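# Four arms place a ball on a post and rack two bars

## Task

Take the ball that sits on one of the long bars and set it into the cup of the post that is currently empty. Seat both long bars in their forked holders. At the end the other ball must also be sitting on its post. Everything must stay in place with no robot supporting it. Finally, open the grippers and move the arms away.

## Robot and tools

Setup: four identical i2rt Big YAM arms named arm1, arm2, arm3 and arm4. Each has six joints, a two-finger gripper and a wrist camera. A fixed room camera, cam_high, also watches the scene. The hand can reach roughly 1.0 m from the joint 1 axis. With joints 1 and 6 at zero and the hand level and pointing ahead, the wrist camera rides above the hand and looks toward the fingertips.

Frame: every pose shares one scene frame whose origin is on the floor, with +z upward. The hand point is halfway between the fingertips. The hand's z axis runs along the fingers, and its y axis is the direction in which the fingers open. The base (foot) poses of the arms are never printed.

execute_actions: the argument actions is a list holding either one action object or nothing. An empty list simply returns the state and images. Inside an action, each arm you want to command is a key ("arm1" to "arm4") containing a "joints" object. Its entries are absolute targets, not offsets from the current position:
- joint1_rad, -2.879 to 2.879 rad: turns the whole arm about its foot. Positive is counter-clockwise seen from above, and 0 faces the way the foot faces.
- joint2_rad, 0 to 3.141 rad: the shoulder. At 0 the upper arm lies back, about level. Increasing it raises the arm and then brings it forward.
- joint3_rad, 0 to 3.019 rad: the elbow. At 0 it is folded shut; larger values open it.
- joint4_rad, -1.692 to 1.57 rad: hand pitch. Positive tips the fingers up.
- joint5_rad, -1.57 to 1.57 rad: sideways swing of the hand. Positive goes to the arm's right.
- joint6_rad, -2.094 to 2.094 rad: hand roll. Positive is clockwise when viewed from behind the hand.
- gripper_m, 0 to 0.093 m: the gap between the fingertips. Each finger pad grips with about 50 to 62 N at most, and some grippers give less.

A joint counts as done within these tolerances: ±0.045, ±0.14, ±0.09, ±0.055, ±0.03, ±0.035 rad for joints 1 to 6, and ±0.003 m for the gripper. All motions in one action begin together but may finish at different moments. No action runs longer than 15 s. Because joints move at different speeds, the hand can take a wide, curved path. A joint or arm left out of the action keeps its previous target and may still be pushing. An unknown key or a value out of range makes the whole call rejected, and nothing moves.

The optional argument cameras lists the images to return: any of arm1_cam_wrist to arm4_cam_wrist, cam_high, or "all". Omitting it, null or ["all"] returns every camera, and [] returns none. The "pictures" line gives the order of the images. The wrist cameras are 504x504 fisheye. cam_high is 672x504 with about a 58° vertical field of view.

wait: seconds from 0 to 10. It sends no command, and the robots carry on as they were. It returns the same state and images as an empty execute_actions call.

zoom_image: camera (one of the five names) and region [x0, y0, x1, y1] in pixels, with the origin at the top-left. The region can be at most 504 by 504. It works only on a full image from the most recent result.

finished_scene: scene is an integer. It ends the current scene after the last command has been held, and it cannot be undone. Its result tells whether the goal was met. A reply that contains no tool call ends the session.

Reading results: joint_positions gives the measured joints. Joint torques are listed in that same joint order, without the gripper. They are noisy, offset and scaled per arm, and they are nonzero even in free air.

joint_status tells how each commanded motion ended:
- off_target: the joint stopped short and may still be pushing.
- contact_stop: the joint stopped and now holds where it is.
- time_out: the joint ran out of time. It may keep a target near its position (within 0.375, 0.375, 0.113, 0.225, 0.075, 0.3 rad for joints 1 to 6) and keep pushing. To relieve that push, send the joint its reported position.
- not_followed: a self- and arm-collision check blocked the targets, shown as "joint command not followed" with a cause line. The gripper part of the action still runs. Blocked targets may be retried automatically later.

on_its_own covers joints this call did not command; "held at" is the target being held, not the current position. A very small change of target may produce no motion, and a joint carrying a load can sag. If a result reports a stop, the remaining calls in that reply for the scene are skipped.

Heat: holding loads heats the motors, and this continues while you think. A MOTOR HOT line appears at 85 °C. At 100 °C an OVER-TEMPERATURE FAULT makes that arm go limp and fall until it cools. Keys not yet at their targets then read limit_stop_at_motor_heat; resend those targets afterwards.

Cautions: the simulation keeps running while you think, and the robots keep executing your last command during that time. The arms do not stop on contact and can press hard. A hard press between two robots fails the task immediately, and a strong hit may too. Nothing in the state reports arm-to-arm contact, and the collision check ignores fingers, gripper housings and wrist cameras. Contact through a held object does not count. Never knock objects onto the floor or out of the work area. Avoid drops, slips, slams and heavy pushing. Loose objects may occasionally be nudged by outside disturbances, so check that they are still placed before ending the scene.

Each tool is called as a command line: name --argument value for each argument, lists and objects as JSON in quotes; but a table of rows of numbers goes row by row, as --pt "numbers of a row", without its own name.

## Session

execute_actions --actions '[]'

Scene clock: 0.00 s.
Joint torques (N m, as the arm reports them, + toward a larger angle): no reading
arm1.joint_positions: joint1_rad=+0.136 joint2_rad=+0.607 joint3_rad=+1.361 joint4_rad=-1.197 joint5_rad=-0.192 joint6_rad=-0.304 gripper_m=+0.095
arm1.joint_status: not commanded
arm1.hand: x=+1.2131 y=-0.0819 z=+1.3952 quat_wxyz=(-0.047, -0.804, -0.256, +0.535) (m; scene frame)
arm2.joint_positions: joint1_rad=-0.046 joint2_rad=+0.503 joint3_rad=+1.422 joint4_rad=-1.326 joint5_rad=-0.298 joint6_rad=+0.234 gripper_m=+0.094
arm2.joint_status: not commanded
arm2.hand: x=+0.0397 y=+1.2684 z=+1.3496 quat_wxyz=(-0.498, -0.612, -0.565, +0.243) (m; scene frame)
arm3.joint_positions: joint1_rad=-0.494 joint2_rad=+0.613 joint3_rad=+1.400 joint4_rad=-1.176 joint5_rad=-0.049 joint6_rad=+0.310 gripper_m=+0.094
arm3.joint_status: not commanded
arm3.hand: x=-1.2271 y=-0.1105 z=+1.4078 quat_wxyz=(-0.556, -0.315, -0.769, +0.036) (m; scene frame)
arm4.joint_positions: joint1_rad=+0.050 joint2_rad=+0.521 joint3_rad=+1.334 joint4_rad=-1.435 joint5_rad=+0.143 joint6_rad=-0.402 gripper_m=+0.094
arm4.joint_status: not commanded
arm4.hand: x=+0.0220 y=-1.2541 z=+1.2730 quat_wxyz=(-0.409, +0.729, -0.513, -0.197) (m; scene frame)
pictures: arm1_cam_wrist, arm2_cam_wrist, arm3_cam_wrist, arm4_cam_wrist, cam_high
Images, in order (width x height): arm1_cam_wrist 504x504, arm2_cam_wrist 504x504, arm3_cam_wrist 504x504, arm4_cam_wrist 504x504, cam_high 672x504.

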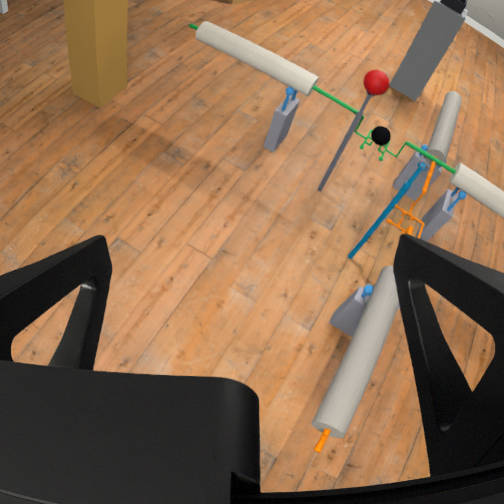

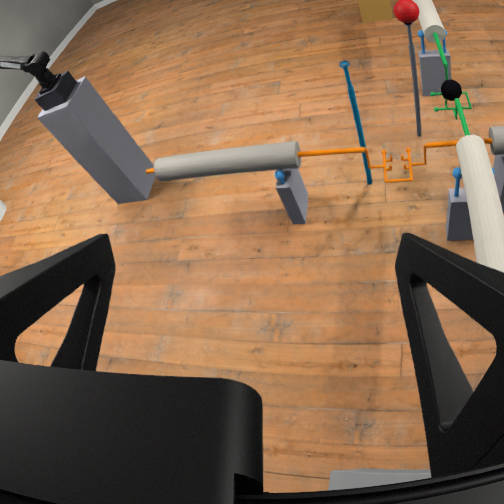

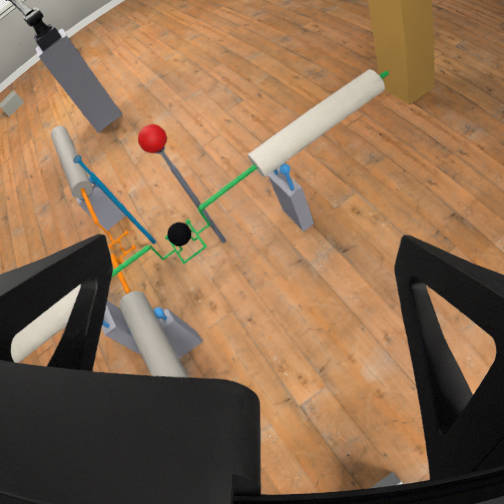

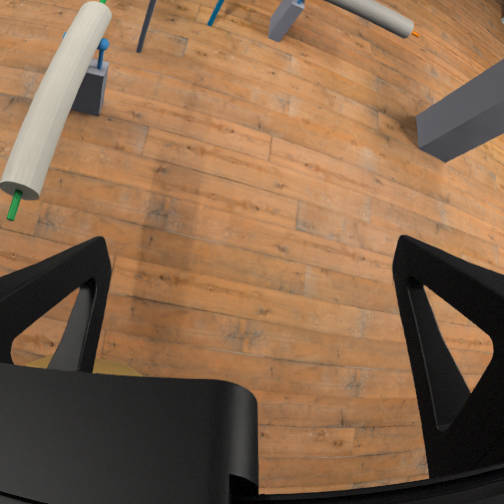

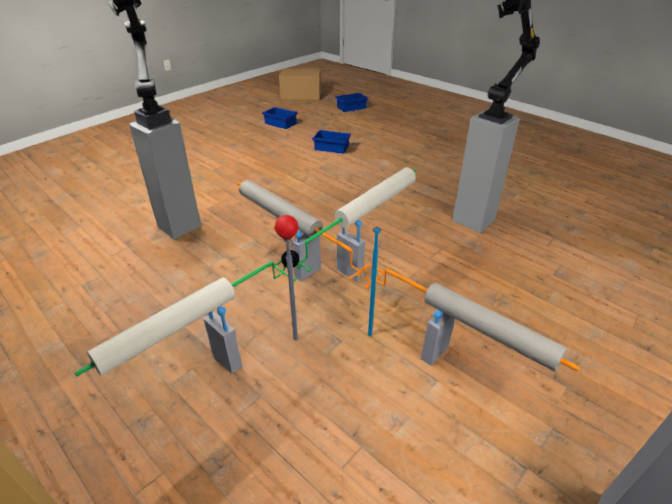

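zoom_image --camera "cam_high" --region '[200, 170, 460, 365]'

zoom_image --camera "arm3_cam_wrist" --region '[60, 120, 260, 320]'

zoom_image --camera "arm2_cam_wrist" --region '[304, 0, 504, 200]'

Region (200, 170, 460, 365) of cam_high's 672x504 image, scaled by 1.938, with more detail than that image has; it fills the top 378 rows of this view, and the rest is white.

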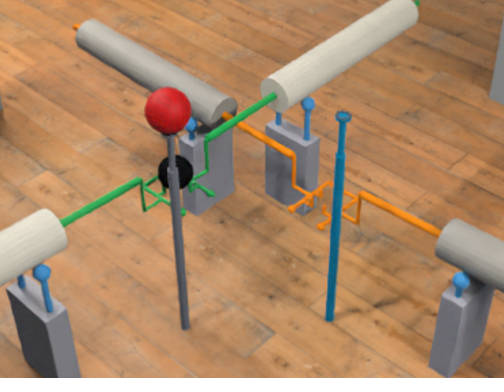

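Region (60, 120, 260, 320) of arm3_cam_wrist's 504x504 image, scaled by 2.520, with more detail than that image has.

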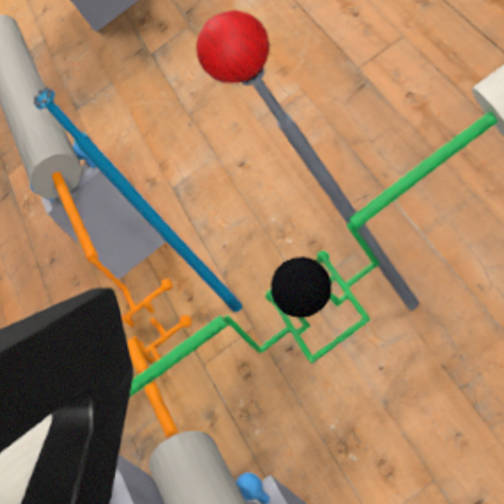

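Region (304, 0, 504, 200) of arm2_cam_wrist's 504x504 image, scaled by 2.520, with more detail than that image has.

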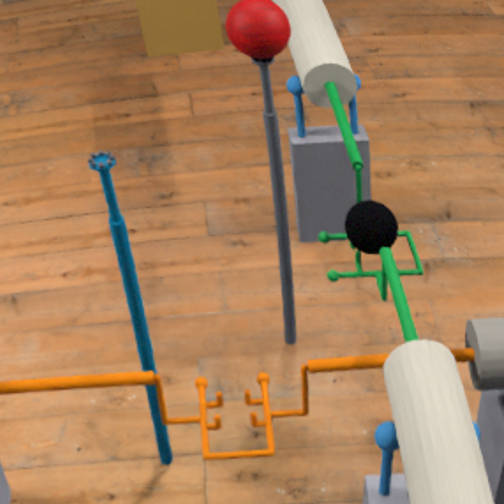

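execute_actions --actions '[{"arm1":{"joints":{"joint1_rad":0,"joint2_rad":1.57,"joint3_rad":1.57,"joint4_rad":0,"joint5_rad":0,"joint6_rad":0}},"arm3":{"joints":{"joint1_rad":0,"joint2_rad":1.57,"joint3_rad":1.57,"joint4_rad":-0.6,"joint5_rad":0,"joint6_rad":0}},"arm2":{"joints":{"joint1_rad":0,"joint2_rad":1.57,"joint3_rad":1.0,"joint4_rad":-1.0,"joint5_rad":0,"joint6_rad":0}},"arm4":{"joints":{"joint1_rad":0,"joint2_rad":1.2,"joint3_rad":1.0,"joint4_rad":-1.37,"joint5_rad":0,"joint6_rad":0}}}]'

Scene clock: 4.03 s.
Joint torques (N m, as the arm reports them, + toward a larger angle): arm1=[ -1.8  -18.52  12.22   2.88   0.21   0.03] | arm2=[  1.07 -10.19   9.95   0.9    0.19  -0.06] | arm3=[  0.44 -17.16  14.01   2.55   0.    -0.19] | arm4=[-0.6  -9.49  9.07  0.71 -0.15  0.14]
arm1.joint_positions: joint1_rad=+0.002 joint2_rad=+1.576 joint3_rad=+1.540 joint4_rad=-0.017 joint5_rad=-0.002 joint6_rad=-0.009 gripper_m=+0.095
arm1.joint_status: all done
arm1.hand: x=+0.7317 y=-0.0419 z=+1.3176 quat_wxyz=(-0.013, -0.725, -0.026, +0.688) (m; scene frame)
arm2.joint_positions: joint1_rad=-0.006 joint2_rad=+1.573 joint3_rad=+0.975 joint4_rad=-1.018 joint5_rad=-0.004 joint6_rad=+0.009 gripper_m=+0.094
arm2.joint_status: all done
arm2.hand: x=+0.0015 y=+1.0542 z=+0.8136 quat_wxyz=(+0.016, -0.708, -0.705, -0.024) (m; scene frame)
arm3.joint_positions: joint1_rad=-0.001 joint2_rad=+1.604 joint3_rad=+1.526 joint4_rad=-0.622 joint5_rad=+0.000 joint6_rad=+0.009 gripper_m=+0.094
arm3.joint_status: all done
arm3.hand: x=-0.7779 y=-0.0071 z=+1.1425 quat_wxyz=(-0.420, -0.009, -0.908, +0.002) (m; scene frame)
arm4.joint_positions: joint1_rad=+0.013 joint2_rad=+1.199 joint3_rad=+0.978 joint4_rad=-1.375 joint5_rad=+0.004 joint6_rad=-0.014 gripper_m=+0.094
arm4.joint_status: all done
arm4.hand: x=+0.0084 y=-1.1336 z=+0.9368 quat_wxyz=(+0.012, +0.704, -0.710, +0.015) (m; scene frame)
pictures: arm1_cam_wrist, arm2_cam_wrist, arm3_cam_wrist, arm4_cam_wrist, cam_high
Images, in order (width x height): arm1_cam_wrist 504x504, arm2_cam_wrist 504x504, arm3_cam_wrist 504x504, arm4_cam_wrist 504x504, cam_high 672x504.

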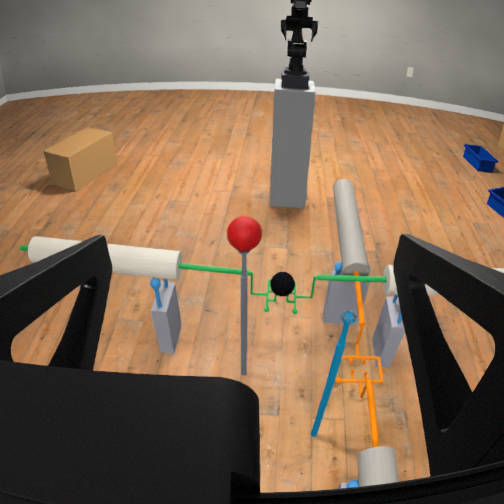

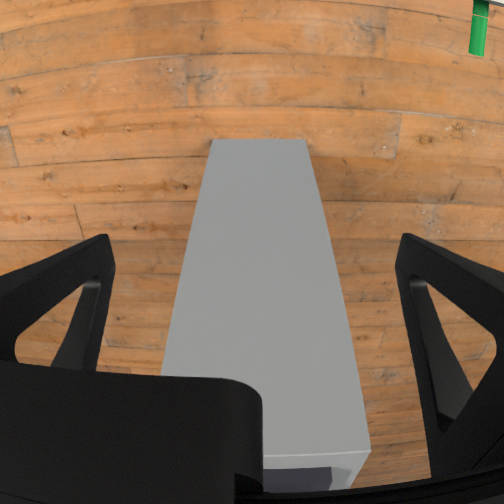

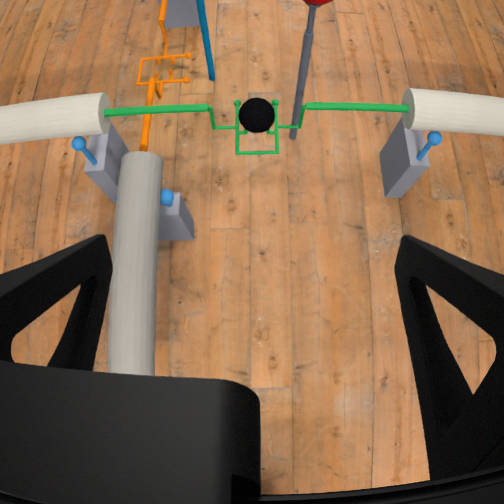

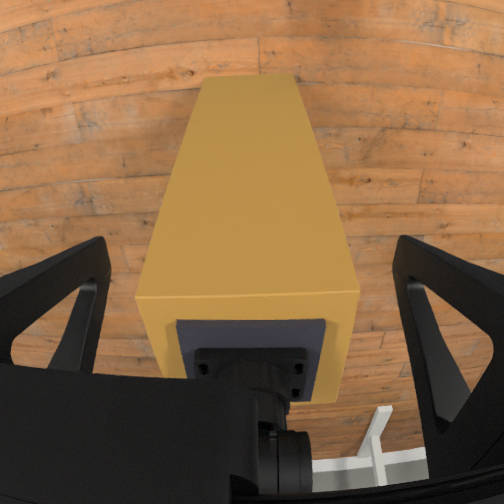

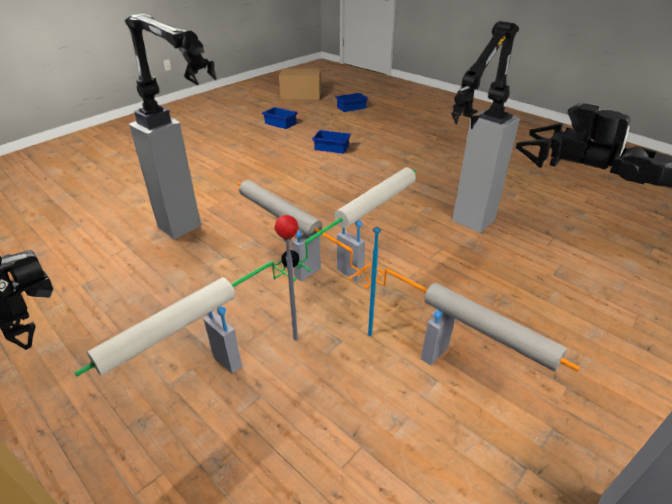

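execute_actions --actions '[{"arm2":{"joints":{"joint1_rad":-0.507,"joint2_rad":2.24,"joint3_rad":1.41,"joint4_rad":-0.70,"joint6_rad":-0.507}},"arm4":{"joints":{"joint1_rad":0.507,"joint2_rad":2.24,"joint3_rad":1.41,"joint4_rad":-0.70,"joint6_rad":0.507}},"arm1":{"joints":{"joint2_rad":2.2,"joint3_rad":2.4,"joint4_rad":-0.8}},"arm3":{"joints":{"joint2_rad":2.2,"joint3_rad":1.6,"joint4_rad":1.1}}}]'

Scene clock: 7.77 s.
Joint torques (N m, as the arm reports them, + toward a larger angle): arm1=[ -1.93 -28.06  13.48   1.66   0.2    0.04] | arm2=[  0.71 -18.14   7.75   0.5   -0.08  -0.07] | arm3=[  0.17 -22.52  12.04   2.57  -0.03  -0.17] | arm4=[ -0.42 -24.17   6.47   0.9    0.03   0.1 ]
arm1.joint_positions: joint1_rad=+0.002 joint2_rad=+2.206 joint3_rad=+2.354 joint4_rad=-0.794 joint5_rad=-0.002 joint6_rad=-0.009 gripper_m=+0.095
arm1.joint_status: all done
arm1.hand: x=+0.5759 y=-0.0490 z=+1.1394 quat_wxyz=(-0.008, -0.894, -0.030, +0.446) (m; scene frame)
arm2.joint_positions: joint1_rad=-0.504 joint2_rad=+2.270 joint3_rad=+1.389 joint4_rad=-0.706 joint5_rad=+0.000 joint6_rad=-0.498 gripper_m=+0.094
arm2.joint_status: all done
arm2.hand: x=-0.2631 y=+0.9620 z=+0.5982 quat_wxyz=(+0.004, -0.705, -0.709, -0.014) (m; scene frame)
arm3.joint_positions: joint1_rad=-0.001 joint2_rad=+2.232 joint3_rad=+1.556 joint4_rad=+1.077 joint5_rad=+0.000 joint6_rad=+0.009 gripper_m=+0.094
arm3.joint_status: all done
arm3.hand: x=-0.6167 y=-0.0092 z=+1.0679 quat_wxyz=(-0.833, -0.004, -0.554, +0.002) (m; scene frame)
arm4.joint_positions: joint1_rad=+0.520 joint2_rad=+2.250 joint3_rad=+1.388 joint4_rad=-0.708 joint5_rad=+0.001 joint6_rad=+0.493 gripper_m=+0.094
arm4.joint_status: all done
arm4.hand: x=-0.2603 y=-0.9550 z=+0.6022 quat_wxyz=(+0.004, +0.704, -0.710, +0.005) (m; scene frame)
pictures: arm1_cam_wrist, arm2_cam_wrist, arm3_cam_wrist, arm4_cam_wrist, cam_high
Images, in order (width x height): arm1_cam_wrist 504x504, arm2_cam_wrist 504x504, arm3_cam_wrist 504x504, arm4_cam_wrist 504x504, cam_high 672x504.

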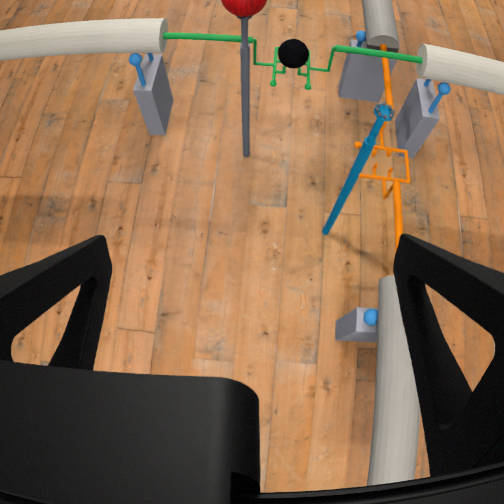

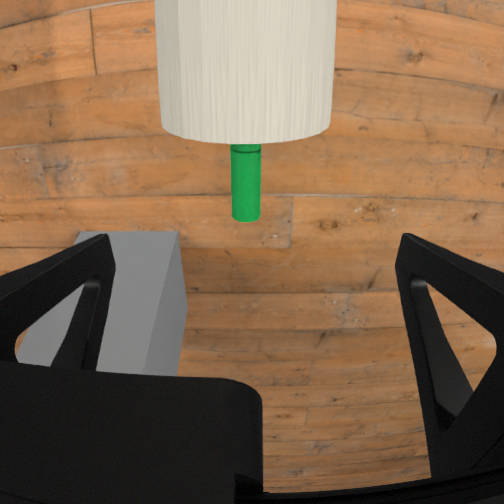

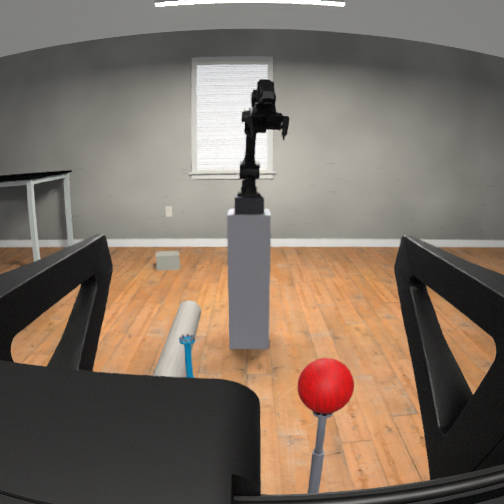

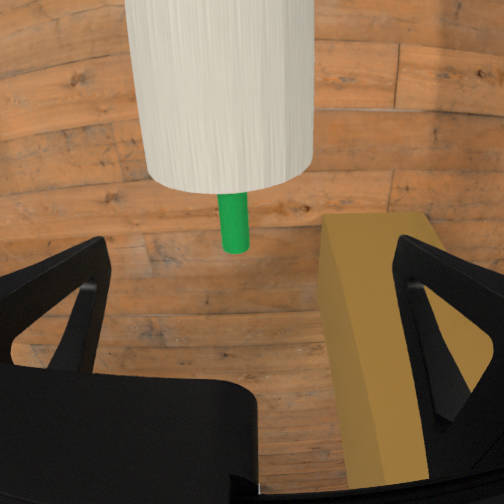

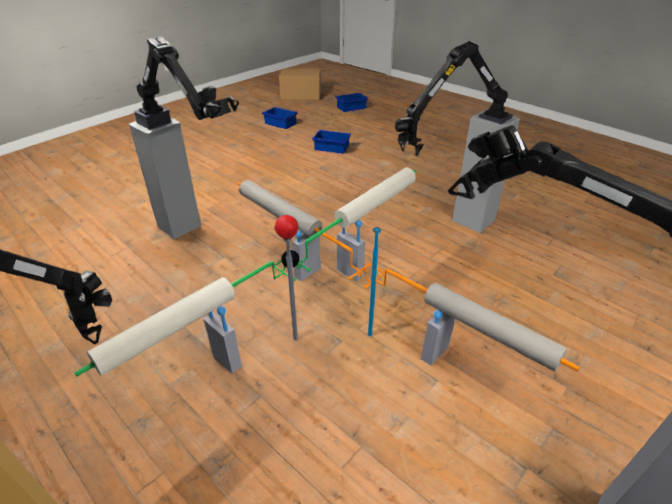

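execute_actions --actions '[{"arm2":{"joints":{"joint1_rad":-0.523,"joint2_rad":2.30,"joint3_rad":1.335,"joint4_rad":-0.55,"joint6_rad":-0.53}},"arm4":{"joints":{"joint1_rad":0.575,"joint2_rad":2.29,"joint3_rad":1.30,"joint4_rad":-0.545,"joint6_rad":0.59}},"arm1":{"joints":{"joint2_rad":1.3,"joint3_rad":0.4,"joint4_rad":1.5}},"arm3":{"joints":{"joint2_rad":1.3,"joint3_rad":1.6,"joint4_rad":-0.5}}}]'

Scene clock: 11.73 s.
Joint torques (N m, as the arm reports them, + toward a larger angle): arm1=[-1.79 -9.06  6.16  2.34  0.21  0.03] | arm2=[  0.17 -16.02   6.17   0.96  -0.08  -0.05] | arm3=[  0.97 -11.12  12.43   1.71  -0.09  -0.17] | arm4=[  0.71 -22.3    4.56   1.01   0.06   0.12]
arm1.joint_positions: joint1_rad=+0.002 joint2_rad=+1.309 joint3_rad=+0.396 joint4_rad=+1.482 joint5_rad=-0.002 joint6_rad=-0.009 gripper_m=+0.095
arm1.joint_status: all done
arm1.hand: x=+1.0201 y=-0.0254 z=+1.1802 quat_wxyz=(-0.018, -0.480, -0.019, +0.877) (m; scene frame)
arm2.joint_positions: joint1_rad=-0.516 joint2_rad=+2.304 joint3_rad=+1.329 joint4_rad=-0.569 joint5_rad=+0.000 joint6_rad=-0.522 gripper_m=+0.094
arm2.joint_status: all done
arm2.hand: x=-0.2641 y=+0.9740 z=+0.5671 quat_wxyz=(-0.002, -0.702, -0.713, +0.007) (m; scene frame)
arm3.joint_positions: joint1_rad=-0.001 joint2_rad=+1.309 joint3_rad=+1.575 joint4_rad=-0.492 joint5_rad=+0.000 joint6_rad=+0.009 gripper_m=+0.094
arm3.joint_status: all done
arm3.hand: x=-0.8505 y=-0.0054 z=+1.3841 quat_wxyz=(-0.622, -0.007, -0.783, +0.002) (m; scene frame)
arm4.joint_positions: joint1_rad=+0.572 joint2_rad=+2.288 joint3_rad=+1.293 joint4_rad=-0.554 joint5_rad=+0.001 joint6_rad=+0.576 gripper_m=+0.094
arm4.joint_status: all done
arm4.hand: x=-0.2726 y=-0.9922 z=+0.5609 quat_wxyz=(+0.002, +0.693, -0.721, -0.005) (m; scene frame)
pictures: arm1_cam_wrist, arm2_cam_wrist, arm3_cam_wrist, arm4_cam_wrist, cam_high
Images, in order (width x height): arm1_cam_wrist 504x504, arm2_cam_wrist 504x504, arm3_cam_wrist 504x504, arm4_cam_wrist 504x504, cam_high 672x504.

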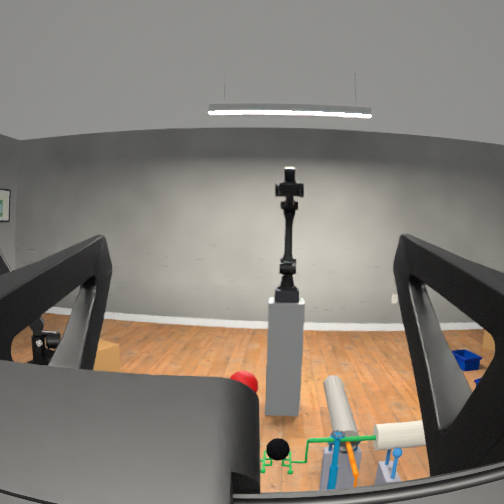

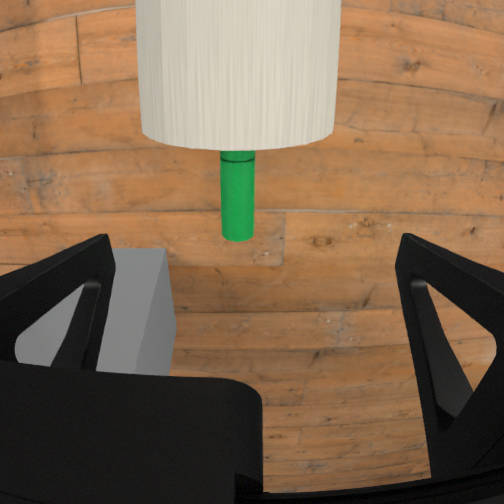

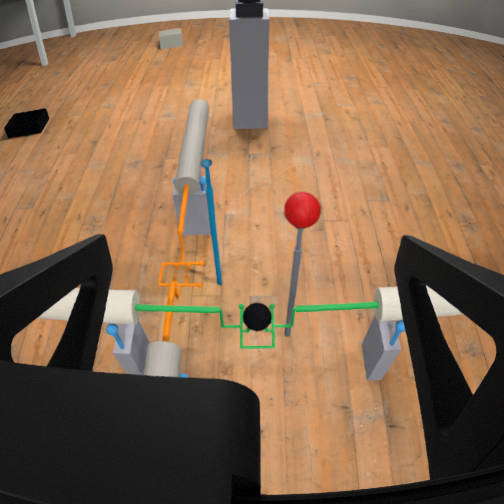

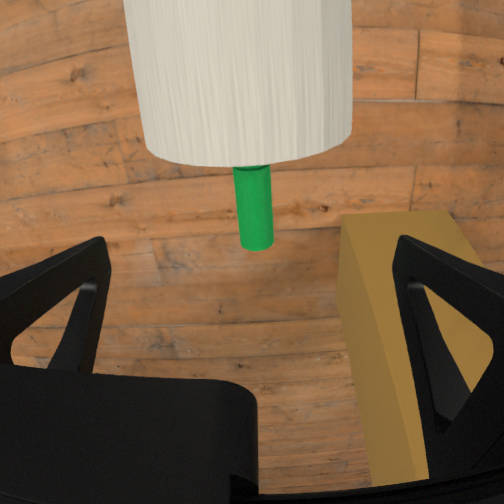

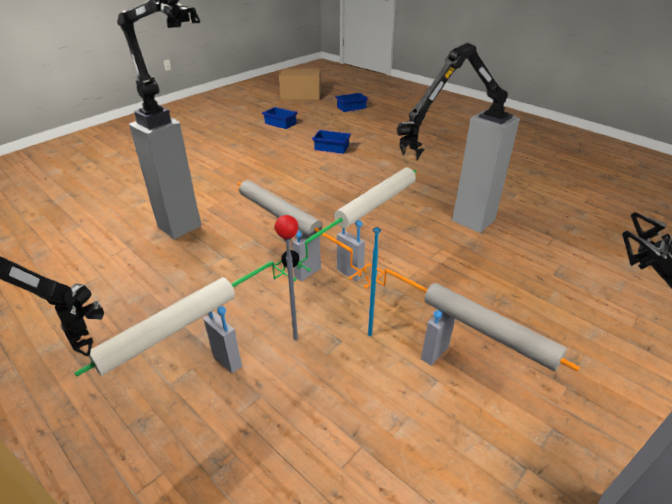

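execute_actions --actions '[{"arm2":{"joints":{"joint1_rad":-0.54,"joint2_rad":2.44,"joint3_rad":1.325,"joint4_rad":-0.43,"joint6_rad":-0.55}},"arm4":{"joints":{"joint1_rad":0.605,"joint2_rad":2.42,"joint3_rad":1.29,"joint4_rad":-0.428,"joint6_rad":0.6}},"arm1":{"joints":{"joint4_rad":1.1}}}]' --cameras '["arm2_cam_wrist","arm4_cam_wrist","cam_high"]'

Scene clock: 13.50 s.
Joint torques (N m, as the arm reports them, + toward a larger angle): arm1=[-1.94 -9.53  6.73  1.63  0.21  0.04] | arm2=[  0.32 -17.48   5.2    0.75  -0.12  -0.04] | arm3=[ -0.36 -11.26  12.57   1.65   0.    -0.15] | arm4=[  1.04 -23.3    3.87   0.89   0.06   0.13]
arm1.joint_positions: joint1_rad=+0.002 joint2_rad=+1.309 joint3_rad=+0.396 joint4_rad=+1.107 joint5_rad=-0.002 joint6_rad=-0.009 gripper_m=+0.095
arm1.joint_status: all done
arm1.hand: x=+0.9860 y=-0.0267 z=+1.0950 quat_wxyz=(-0.015, -0.635, -0.024, +0.772) (m; scene frame)
arm2.joint_positions: joint1_rad=-0.535 joint2_rad=+2.464 joint3_rad=+1.311 joint4_rad=-0.447 joint5_rad=+0.000 joint6_rad=-0.542 gripper_m=+0.094
arm2.joint_status: all done
arm2.hand: x=-0.2526 y=+1.0143 z=+0.4832 quat_wxyz=(+0.005, -0.701, -0.713, -0.020) (m; scene frame)
arm3.joint_positions: joint1_rad=-0.001 joint2_rad=+1.309 joint3_rad=+1.575 joint4_rad=-0.492 joint5_rad=+0.000 joint6_rad=+0.009 gripper_m=+0.094
arm3.joint_status: not commanded
arm3.hand: x=-0.8505 y=-0.0054 z=+1.3841 quat_wxyz=(-0.622, -0.007, -0.783, +0.002) (m; scene frame)
arm4.joint_positions: joint1_rad=+0.595 joint2_rad=+2.431 joint3_rad=+1.280 joint4_rad=-0.436 joint5_rad=+0.001 joint6_rad=+0.586 gripper_m=+0.094
arm4.joint_status: all done
arm4.hand: x=-0.2667 y=-1.0257 z=+0.4877 quat_wxyz=(+0.006, +0.698, -0.716, +0.014) (m; scene frame)
pictures: arm2_cam_wrist, arm4_cam_wrist, cam_high
Images, in order (width x height): arm2_cam_wrist 504x504, arm4_cam_wrist 504x504, cam_high 672x504.

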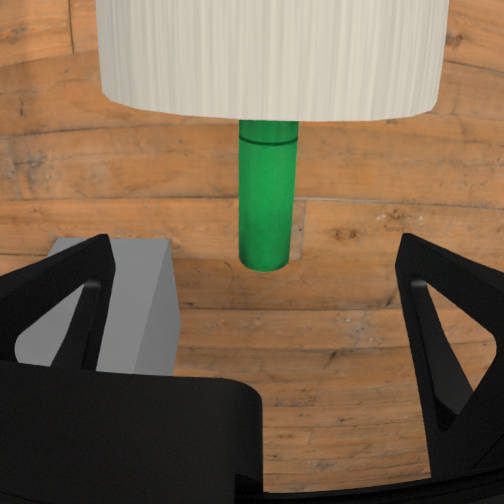

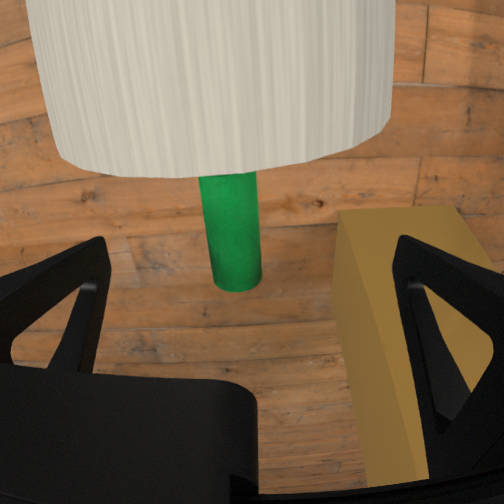

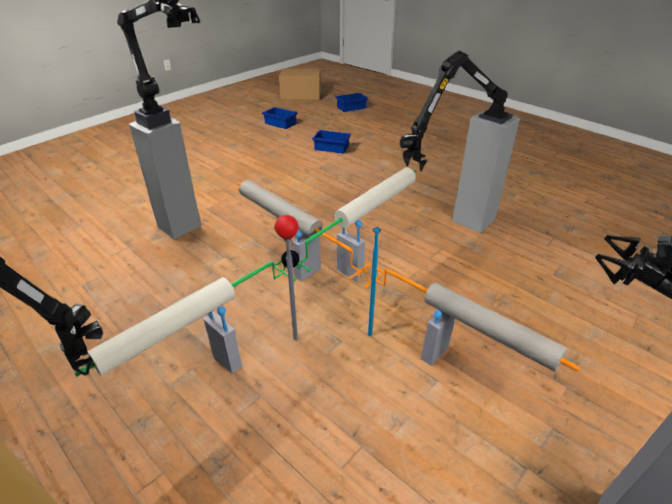

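execute_actions --actions '[{"arm2":{"joints":{"joint1_rad":-0.51,"joint2_rad":2.50,"joint3_rad":1.36,"joint4_rad":-0.35,"joint6_rad":-0.52}},"arm4":{"joints":{"joint2_rad":2.485,"joint3_rad":1.325,"joint4_rad":-0.34,"joint6_rad":0.56}}}]' --cameras '["arm2_cam_wrist","arm4_cam_wrist"]'

Scene clock: 14.80 s.
Joint torques (N m, as the arm reports them, + toward a larger angle): arm1=[-1.88 -9.37  6.71  1.61  0.21  0.03] | arm2=[  1.44 -15.3    6.05   1.11  -0.1    0.1 ] | arm3=[  0.46 -11.3   12.4    1.61  -0.07  -0.14] | arm4=[  0.82 -21.66   4.08   1.1    0.05  -0.2 ]
arm1.joint_positions: joint1_rad=+0.002 joint2_rad=+1.309 joint3_rad=+0.396 joint4_rad=+1.107 joint5_rad=-0.002 joint6_rad=-0.009 gripper_m=+0.095
arm1.joint_status: not commanded
arm1.hand: x=+0.9860 y=-0.0267 z=+1.0950 quat_wxyz=(-0.015, -0.635, -0.024, +0.772) (m; scene frame)
arm2.joint_positions: joint1_rad=-0.514 joint2_rad=+2.493 joint3_rad=+1.339 joint4_rad=-0.369 joint5_rad=+0.000 joint6_rad=-0.529 gripper_m=+0.094
arm2.joint_status: all done
arm2.hand: x=-0.2547 y=+0.9889 z=+0.4726 quat_wxyz=(-0.005, -0.698, -0.716, +0.016) (m; scene frame)
arm3.joint_positions: joint1_rad=-0.001 joint2_rad=+1.309 joint3_rad=+1.575 joint4_rad=-0.492 joint5_rad=+0.000 joint6_rad=+0.009 gripper_m=+0.094
arm3.joint_status: not commanded
arm3.hand: x=-0.8505 y=-0.0054 z=+1.3841 quat_wxyz=(-0.622, -0.007, -0.783, +0.002) (m; scene frame)
arm4.joint_positions: joint1_rad=+0.595 joint2_rad=+2.471 joint3_rad=+1.311 joint4_rad=-0.350 joint5_rad=+0.001 joint6_rad=+0.575 gripper_m=+0.094
arm4.joint_status: all done
arm4.hand: x=-0.2793 y=-1.0058 z=+0.4731 quat_wxyz=(-0.002, +0.701, -0.713, -0.024) (m; scene frame)
pictures: arm2_cam_wrist, arm4_cam_wrist
Images, in order (width x height): arm2_cam_wrist 504x504, arm4_cam_wrist 504x504.

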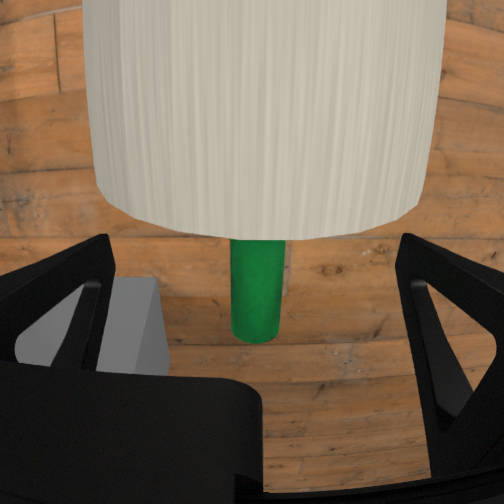

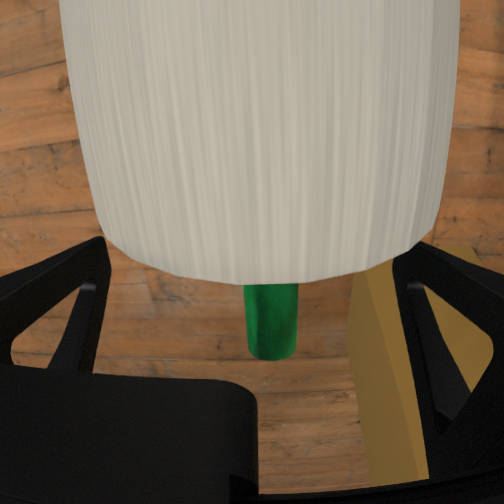

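execute_actions --actions '[{"arm2":{"joints":{"joint1_rad":-0.535,"joint2_rad":2.545,"joint4_rad":-0.31}},"arm4":{"joints":{"joint2_rad":2.53,"joint4_rad":-0.32}}}]' --cameras '["arm2_cam_wrist","arm4_cam_wrist"]'

execute_actions --actions '[{"arm2":{"joints":{"gripper_m":0}},"arm4":{"joints":{"gripper_m":0}}}]' --cameras '["arm2_cam_wrist","arm4_cam_wrist","arm1_cam_wrist"]'

Scene clock: 15.93 s.
Joint torques (N m, as the arm reports them, + toward a larger angle): arm1=[-1.78 -9.54  6.69  1.59  0.21  0.05] | arm2=[  0.06 -16.19   5.37   1.17  -0.08   0.09] | arm3=[  0.67 -11.21  12.27   1.83  -0.08  -0.15] | arm4=[  0.97 -21.79   3.52   0.97   0.07  -0.21]
arm1.joint_positions: joint1_rad=+0.002 joint2_rad=+1.309 joint3_rad=+0.396 joint4_rad=+1.107 joint5_rad=-0.002 joint6_rad=-0.009 gripper_m=+0.095
arm1.joint_status: not commanded
arm1.hand: x=+0.9860 y=-0.0267 z=+1.0950 quat_wxyz=(-0.015, -0.635, -0.024, +0.772) (m; scene frame)
arm2.joint_positions: joint1_rad=-0.529 joint2_rad=+2.549 joint3_rad=+1.340 joint4_rad=-0.329 joint5_rad=+0.000 joint6_rad=-0.528 gripper_m=+0.094
arm2.joint_status: all done
arm2.hand: x=-0.2546 y=+1.0044 z=+0.4456 quat_wxyz=(-0.003, -0.704, -0.710, +0.010) (m; scene frame)
arm3.joint_positions: joint1_rad=-0.001 joint2_rad=+1.309 joint3_rad=+1.575 joint4_rad=-0.492 joint5_rad=+0.000 joint6_rad=+0.009 gripper_m=+0.094
arm3.joint_status: not commanded
arm3.hand: x=-0.8505 y=-0.0054 z=+1.3841 quat_wxyz=(-0.622, -0.007, -0.783, +0.002) (m; scene frame)
arm4.joint_positions: joint1_rad=+0.595 joint2_rad=+2.524 joint3_rad=+1.312 joint4_rad=-0.328 joint5_rad=+0.001 joint6_rad=+0.575 gripper_m=+0.094
arm4.joint_status: all done
arm4.hand: x=-0.2704 y=-1.0203 z=+0.4473 quat_wxyz=(+0.001, +0.701, -0.713, -0.010) (m; scene frame)
pictures: arm2_cam_wrist, arm4_cam_wrist
Images, in order (width x height): arm2_cam_wrist 504x504, arm4_cam_wrist 504x504.

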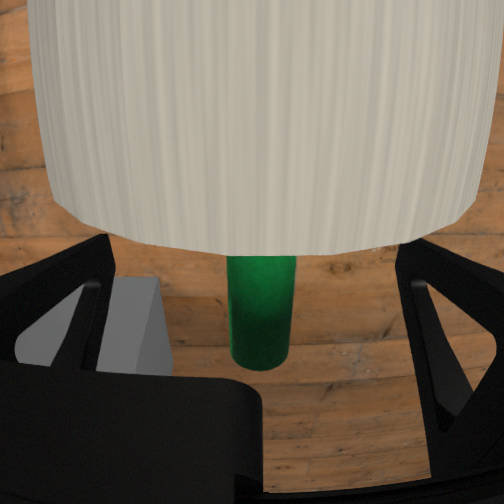

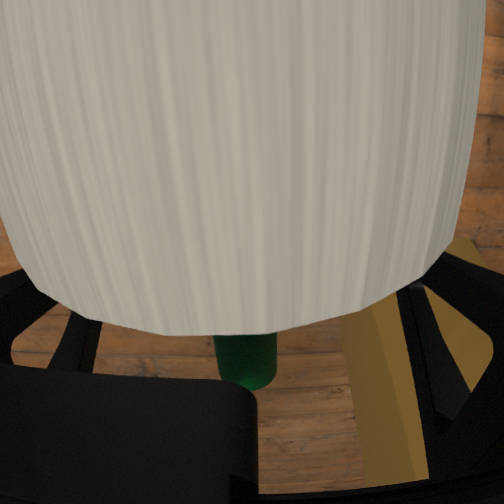

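Scene clock: 16.67 s.
Joint torques (N m, as the arm reports them, + toward a larger angle): arm1=[-1.93 -9.52  6.66  1.61  0.21  0.04] | arm2=[  0.59 -16.24   5.28   0.91  -0.12   0.04] | arm3=[  0.26 -10.78  12.45   1.62  -0.06  -0.17] | arm4=[  0.87 -22.08   3.36   0.73   0.14   0.  ]
arm1.joint_positions: joint1_rad=+0.002 joint2_rad=+1.309 joint3_rad=+0.396 joint4_rad=+1.107 joint5_rad=-0.002 joint6_rad=-0.009 gripper_m=+0.095
arm1.joint_status: not commanded
arm1.hand: x=+0.9860 y=-0.0267 z=+1.0950 quat_wxyz=(-0.015, -0.635, -0.024, +0.772) (m; scene frame)
arm2.joint_positions: joint1_rad=-0.531 joint2_rad=+2.549 joint3_rad=+1.341 joint4_rad=-0.326 joint5_rad=+0.001 joint6_rad=-0.527 gripper_m=+0.019
arm2.joint_status: gripper_m off_target (ended at +0.019, target +0.000)
arm2.hand: x=-0.2563 y=+1.0045 z=+0.4455 quat_wxyz=(-0.003, -0.705, -0.709, +0.011) (m; scene frame)
arm3.joint_positions: joint1_rad=-0.001 joint2_rad=+1.309 joint3_rad=+1.575 joint4_rad=-0.492 joint5_rad=+0.000 joint6_rad=+0.009 gripper_m=+0.094
arm3.joint_status: not commanded
arm3.hand: x=-0.8505 y=-0.0054 z=+1.3841 quat_wxyz=(-0.622, -0.007, -0.783, +0.002) (m; scene frame)
arm4.joint_positions: joint1_rad=+0.600 joint2_rad=+2.525 joint3_rad=+1.314 joint4_rad=-0.324 joint5_rad=-0.002 joint6_rad=+0.555 gripper_m=+0.018
arm4.joint_status: gripper_m off_target (ended at +0.018, target +0.000)
arm4.hand: x=-0.2739 y=-1.0200 z=+0.4474 quat_wxyz=(+0.001, +0.710, -0.704, -0.013) (m; scene frame)
pictures: arm1_cam_wrist, arm2_cam_wrist, arm4_cam_wrist
Images, in order (width x height): arm1_cam_wrist 504x504, arm2_cam_wrist 504x504, arm4_cam_wrist 504x504.

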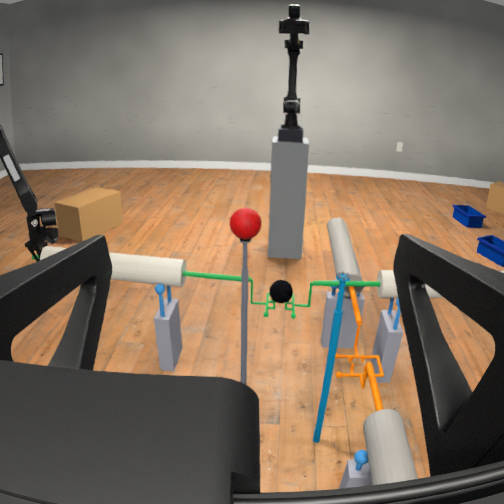

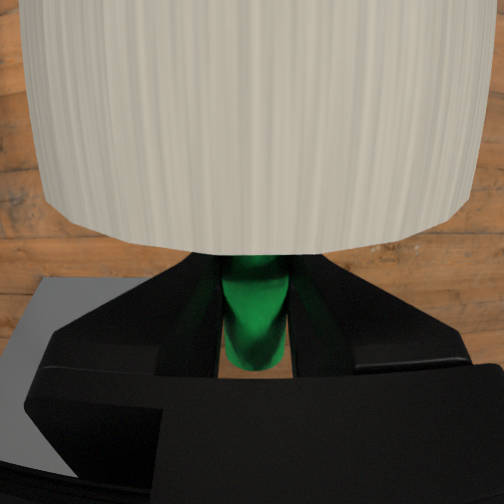

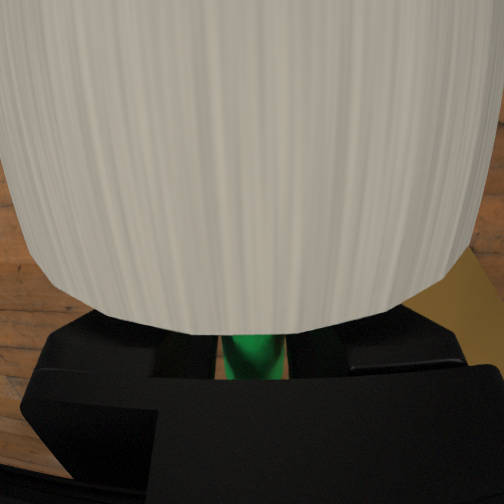

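execute_actions --actions '[{"arm2":{"joints":{"joint2_rad":2.40,"joint3_rad":1.30,"joint4_rad":-0.42}},"arm4":{"joints":{"joint2_rad":2.39,"joint3_rad":1.285,"joint4_rad":-0.42}}}]' --cameras '[]'

execute_actions --actions '[{"arm2":{"joints":{"joint2_rad":2.26,"joint3_rad":1.27,"joint4_rad":-0.52}},"arm4":{"joints":{"joint2_rad":2.26,"joint3_rad":1.26,"joint4_rad":-0.52}}}]' --cameras '["arm1_cam_wrist","cam_high"]'

Scene clock: 18.17 s.
Joint torques (N m, as the arm reports them, + toward a larger angle): arm1=[-1.78 -9.44  6.71  1.6   0.21  0.05] | arm2=[  0.16 -19.08   4.88  -0.09   0.07   0.07] | arm3=[  0.08 -10.58  12.42   1.82   0.    -0.16] | arm4=[  1.01 -24.58   3.52   0.06   0.     0.  ]
arm1.joint_positions: joint1_rad=+0.002 joint2_rad=+1.309 joint3_rad=+0.396 joint4_rad=+1.107 joint5_rad=-0.002 joint6_rad=-0.009 gripper_m=+0.095
arm1.joint_status: not commanded
arm1.hand: x=+0.9860 y=-0.0267 z=+1.0950 quat_wxyz=(-0.015, -0.635, -0.024, +0.772) (m; scene frame)
arm2.joint_positions: joint1_rad=-0.531 joint2_rad=+2.449 joint3_rad=+1.292 joint4_rad=-0.404 joint5_rad=-0.003 joint6_rad=-0.522 gripper_m=+0.019
arm2.joint_status: all done
arm2.hand: x=-0.2527 y=+1.0084 z=+0.4874 quat_wxyz=(-0.001, -0.706, -0.708, -0.002) (m; scene frame)
arm3.joint_positions: joint1_rad=-0.001 joint2_rad=+1.309 joint3_rad=+1.575 joint4_rad=-0.492 joint5_rad=+0.000 joint6_rad=+0.009 gripper_m=+0.094
arm3.joint_status: not commanded
arm3.hand: x=-0.8505 y=-0.0054 z=+1.3841 quat_wxyz=(-0.622, -0.007, -0.783, +0.002) (m; scene frame)
arm4.joint_positions: joint1_rad=+0.600 joint2_rad=+2.417 joint3_rad=+1.281 joint4_rad=-0.412 joint5_rad=+0.002 joint6_rad=+0.555 gripper_m=+0.018
arm4.joint_status: all done
arm4.hand: x=-0.2754 y=-1.0161 z=+0.4949 quat_wxyz=(+0.001, +0.710, -0.704, -0.006) (m; scene frame)
pictures: none
No camera images: the call's "cameras" was empty. Leave "cameras" out to get every camera's image.

Scene clock: 19.17 s.
Joint torques (N m, as the arm reports them, + toward a larger angle): arm1=[-1.84 -9.33  6.76  1.62  0.21  0.05] | arm2=[  0.92 -18.44   6.48   0.18  -0.02   0.04] | arm3=[ -0.05 -11.38  12.18   1.61  -0.06  -0.19] | arm4=[  0.71 -24.97   4.89   0.3    0.09   0.02]
arm1.joint_positions: joint1_rad=+0.002 joint2_rad=+1.309 joint3_rad=+0.396 joint4_rad=+1.107 joint5_rad=-0.002 joint6_rad=-0.009 gripper_m=+0.095
arm1.joint_status: not commanded
arm1.hand: x=+0.9860 y=-0.0267 z=+1.0950 quat_wxyz=(-0.015, -0.635, -0.024, +0.772) (m; scene frame)
arm2.joint_positions: joint1_rad=-0.535 joint2_rad=+2.308 joint3_rad=+1.250 joint4_rad=-0.513 joint5_rad=-0.002 joint6_rad=-0.524 gripper_m=+0.019
arm2.joint_status: all done
arm2.hand: x=-0.2561 y=+1.0073 z=+0.5492 quat_wxyz=(+0.001, -0.707, -0.707, -0.006) (m; scene frame)
arm3.joint_positions: joint1_rad=-0.001 joint2_rad=+1.309 joint3_rad=+1.575 joint4_rad=-0.492 joint5_rad=+0.000 joint6_rad=+0.009 gripper_m=+0.094
arm3.joint_status: not commanded
arm3.hand: x=-0.8505 y=-0.0054 z=+1.3841 quat_wxyz=(-0.622, -0.007, -0.783, +0.002) (m; scene frame)
arm4.joint_positions: joint1_rad=+0.602 joint2_rad=+2.290 joint3_rad=+1.244 joint4_rad=-0.517 joint5_rad=+0.000 joint6_rad=+0.555 gripper_m=+0.018
arm4.joint_status: all done
arm4.hand: x=-0.2759 y=-1.0170 z=+0.5508 quat_wxyz=(+0.004, +0.711, -0.704, +0.001) (m; scene frame)
pictures: arm1_cam_wrist, cam_high
Images, in order (width x height): arm1_cam_wrist 504x504, cam_high 672x504.

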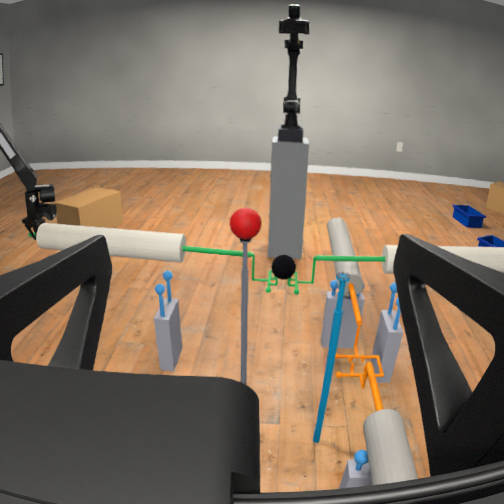

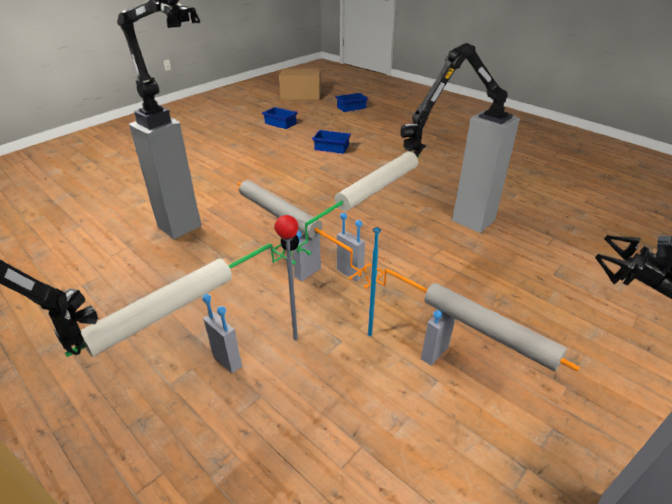

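Working well; continuing the lift.

execute_actions --actions '[{"arm2":{"joints":{"joint2_rad":2.05,"joint3_rad":1.245,"joint4_rad":-0.71}},"arm4":{"joints":{"joint2_rad":2.05,"joint3_rad":1.24,"joint4_rad":-0.71}}}]' --cameras '[]'

execute_actions --actions '[{"arm2":{"joints":{"joint2_rad":1.875,"joint3_rad":1.295,"joint4_rad":-0.93}},"arm4":{"joints":{"joint2_rad":1.875,"joint3_rad":1.29,"joint4_rad":-0.93}}}]' --cameras '[]'

execute_actions --actions '[{"arm2":{"joints":{"joint2_rad":1.75,"joint3_rad":1.405,"joint4_rad":-1.16}},"arm4":{"joints":{"joint2_rad":1.75,"joint3_rad":1.40,"joint4_rad":-1.16}},"arm1":{"joints":{"joint2_rad":2.0,"joint3_rad":0.9,"joint4_rad":1.57}}}]' --cameras '["arm1_cam_wrist","arm3_cam_wrist","cam_high"]'

Scene clock: 20.70 s.
Joint torques (N m, as the arm reports them, + toward a larger angle): arm1=[-1.85 -9.51  6.69  1.63  0.21  0.05] | arm2=[  1.19 -16.61   8.53   0.32  -0.12   0.1 ] | arm3=[  0.76 -11.72  12.76   1.64  -0.09  -0.2 ] | arm4=[  0.1  -22.64   6.56   0.61   0.13   0.01]
arm1.joint_positions: joint1_rad=+0.002 joint2_rad=+1.309 joint3_rad=+0.396 joint4_rad=+1.107 joint5_rad=-0.002 joint6_rad=-0.009 gripper_m=+0.095
arm1.joint_status: not commanded
arm1.hand: x=+0.9860 y=-0.0267 z=+1.0950 quat_wxyz=(-0.015, -0.635, -0.024, +0.772) (m; scene frame)
arm2.joint_positions: joint1_rad=-0.540 joint2_rad=+2.083 joint3_rad=+1.218 joint4_rad=-0.708 joint5_rad=+0.000 joint6_rad=-0.529 gripper_m=+0.019
arm2.joint_status: all done
arm2.hand: x=-0.2593 y=+1.0080 z=+0.6535 quat_wxyz=(+0.002, -0.708, -0.707, -0.007) (m; scene frame)
arm3.joint_positions: joint1_rad=-0.001 joint2_rad=+1.309 joint3_rad=+1.575 joint4_rad=-0.492 joint5_rad=+0.000 joint6_rad=+0.009 gripper_m=+0.094
arm3.joint_status: not commanded
arm3.hand: x=-0.8505 y=-0.0054 z=+1.3841 quat_wxyz=(-0.622, -0.007, -0.783, +0.002) (m; scene frame)
arm4.joint_positions: joint1_rad=+0.606 joint2_rad=+2.067 joint3_rad=+1.218 joint4_rad=-0.712 joint5_rad=-0.001 joint6_rad=+0.555 gripper_m=+0.018
arm4.joint_status: all done
arm4.hand: x=-0.2784 y=-1.0164 z=+0.6550 quat_wxyz=(+0.004, +0.712, -0.702, +0.000) (m; scene frame)
pictures: none
No camera images: the call's "cameras" was empty. Leave "cameras" out to get every camera's image.

Scene clock: 21.80 s.
Joint torques (N m, as the arm reports them, + toward a larger angle): arm1=[-1.9  -9.57  6.69  1.65  0.2   0.04] | arm2=[  0.43 -15.53  12.01  -0.28   0.15   0.09] | arm3=[  0.94 -12.46  12.16   1.47  -0.1   -0.21] | arm4=[  0.04 -21.15   9.23  -0.17  -0.08   0.  ]
arm1.joint_positions: joint1_rad=+0.002 joint2_rad=+1.309 joint3_rad=+0.396 joint4_rad=+1.107 joint5_rad=-0.002 joint6_rad=-0.009 gripper_m=+0.095
arm1.joint_status: not commanded
arm1.hand: x=+0.9860 y=-0.0267 z=+1.0950 quat_wxyz=(-0.015, -0.635, -0.024, +0.772) (m; scene frame)
arm2.joint_positions: joint1_rad=-0.536 joint2_rad=+1.897 joint3_rad=+1.240 joint4_rad=-0.911 joint5_rad=-0.005 joint6_rad=-0.528 gripper_m=+0.019
arm2.joint_status: all done
arm2.hand: x=-0.2559 y=+1.0084 z=+0.7511 quat_wxyz=(-0.001, -0.706, -0.708, -0.006) (m; scene frame)
arm3.joint_positions: joint1_rad=-0.001 joint2_rad=+1.309 joint3_rad=+1.575 joint4_rad=-0.492 joint5_rad=+0.000 joint6_rad=+0.009 gripper_m=+0.094
arm3.joint_status: not commanded
arm3.hand: x=-0.8505 y=-0.0054 z=+1.3841 quat_wxyz=(-0.622, -0.007, -0.783, +0.002) (m; scene frame)
arm4.joint_positions: joint1_rad=+0.606 joint2_rad=+1.887 joint3_rad=+1.245 joint4_rad=-0.919 joint5_rad=+0.005 joint6_rad=+0.556 gripper_m=+0.018
arm4.joint_status: all done
arm4.hand: x=-0.2753 y=-1.0181 z=+0.7509 quat_wxyz=(+0.002, +0.712, -0.702, +0.001) (m; scene frame)
pictures: none
No camera images: the call's "cameras" was empty. Leave "cameras" out to get every camera's image.

Scene clock: 23.23 s.
Joint torques (N m, as the arm reports them, + toward a larger angle): arm1=[ -1.8  -19.46   7.2    2.65   0.22   0.04] | arm2=[  0.84 -14.77  14.02  -0.31   0.13   0.11] | arm3=[ -0.09 -12.37  12.19   1.67  -0.06  -0.18] | arm4=[ -0.12 -20.6   10.94  -0.11  -0.09   0.  ]
arm1.joint_positions: joint1_rad=+0.002 joint2_rad=+2.017 joint3_rad=+0.869 joint4_rad=+1.542 joint5_rad=-0.002 joint6_rad=-0.009 gripper_m=+0.095
arm1.joint_status: all done
joint sent to its limit — the command would take arm1.joint4_rad past its upper limit, so that joint was sent only as far as its limit.
arm1.hand: x=+0.8203 y=-0.0351 z=+1.0244 quat_wxyz=(-0.017, -0.555, -0.021, +0.831) (m; scene frame)
arm2.joint_positions: joint1_rad=-0.536 joint2_rad=+1.780 joint3_rad=+1.338 joint4_rad=-1.141 joint5_rad=-0.004 joint6_rad=-0.528 gripper_m=+0.019
arm2.joint_status: all done
arm2.hand: x=-0.2558 y=+1.0085 z=+0.8408 quat_wxyz=(+0.001, -0.706, -0.708, -0.012) (m; scene frame)
arm3.joint_positions: joint1_rad=-0.001 joint2_rad=+1.309 joint3_rad=+1.575 joint4_rad=-0.492 joint5_rad=+0.000 joint6_rad=+0.009 gripper_m=+0.094
arm3.joint_status: not commanded
arm3.hand: x=-0.8505 y=-0.0054 z=+1.3841 quat_wxyz=(-0.622, -0.007, -0.783, +0.002) (m; scene frame)
arm4.joint_positions: joint1_rad=+0.606 joint2_rad=+1.765 joint3_rad=+1.344 joint4_rad=-1.149 joint5_rad=+0.004 joint6_rad=+0.557 gripper_m=+0.018
arm4.joint_status: all done
arm4.hand: x=-0.2744 y=-1.0184 z=+0.8433 quat_wxyz=(+0.003, +0.712, -0.702, +0.005) (m; scene frame)
pictures: arm1_cam_wrist, arm3_cam_wrist, cam_high
Images, in order (width x height): arm1_cam_wrist 504x504, arm3_cam_wrist 504x504, cam_high 672x504.

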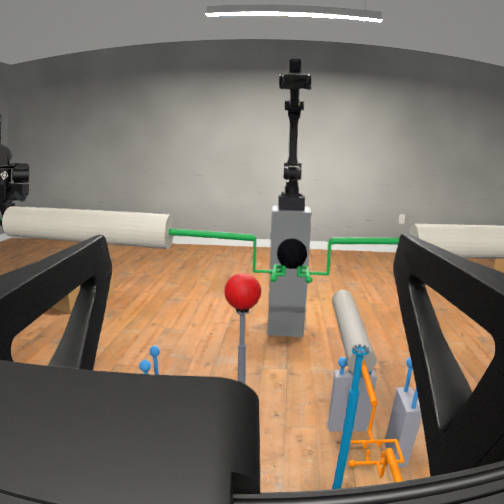

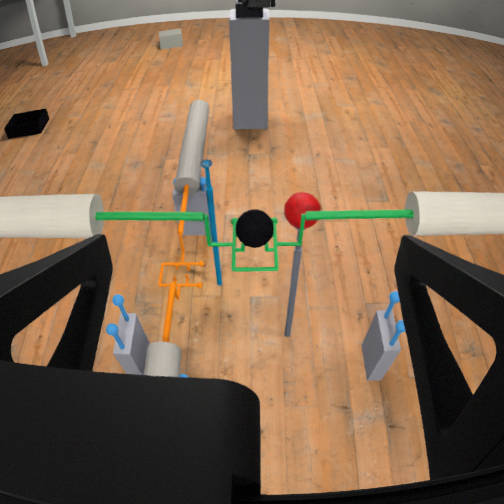

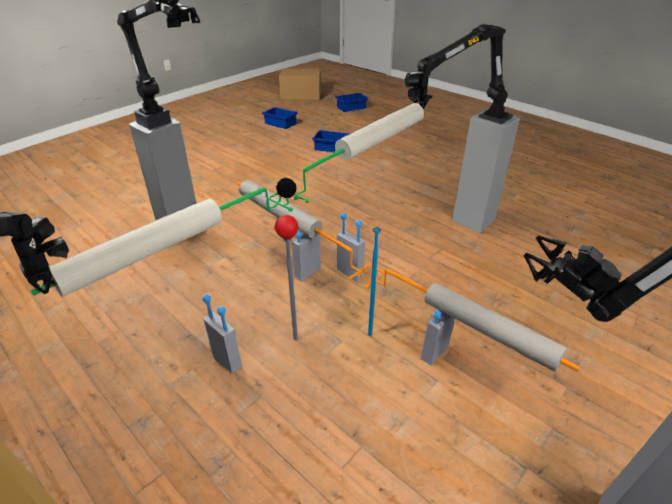

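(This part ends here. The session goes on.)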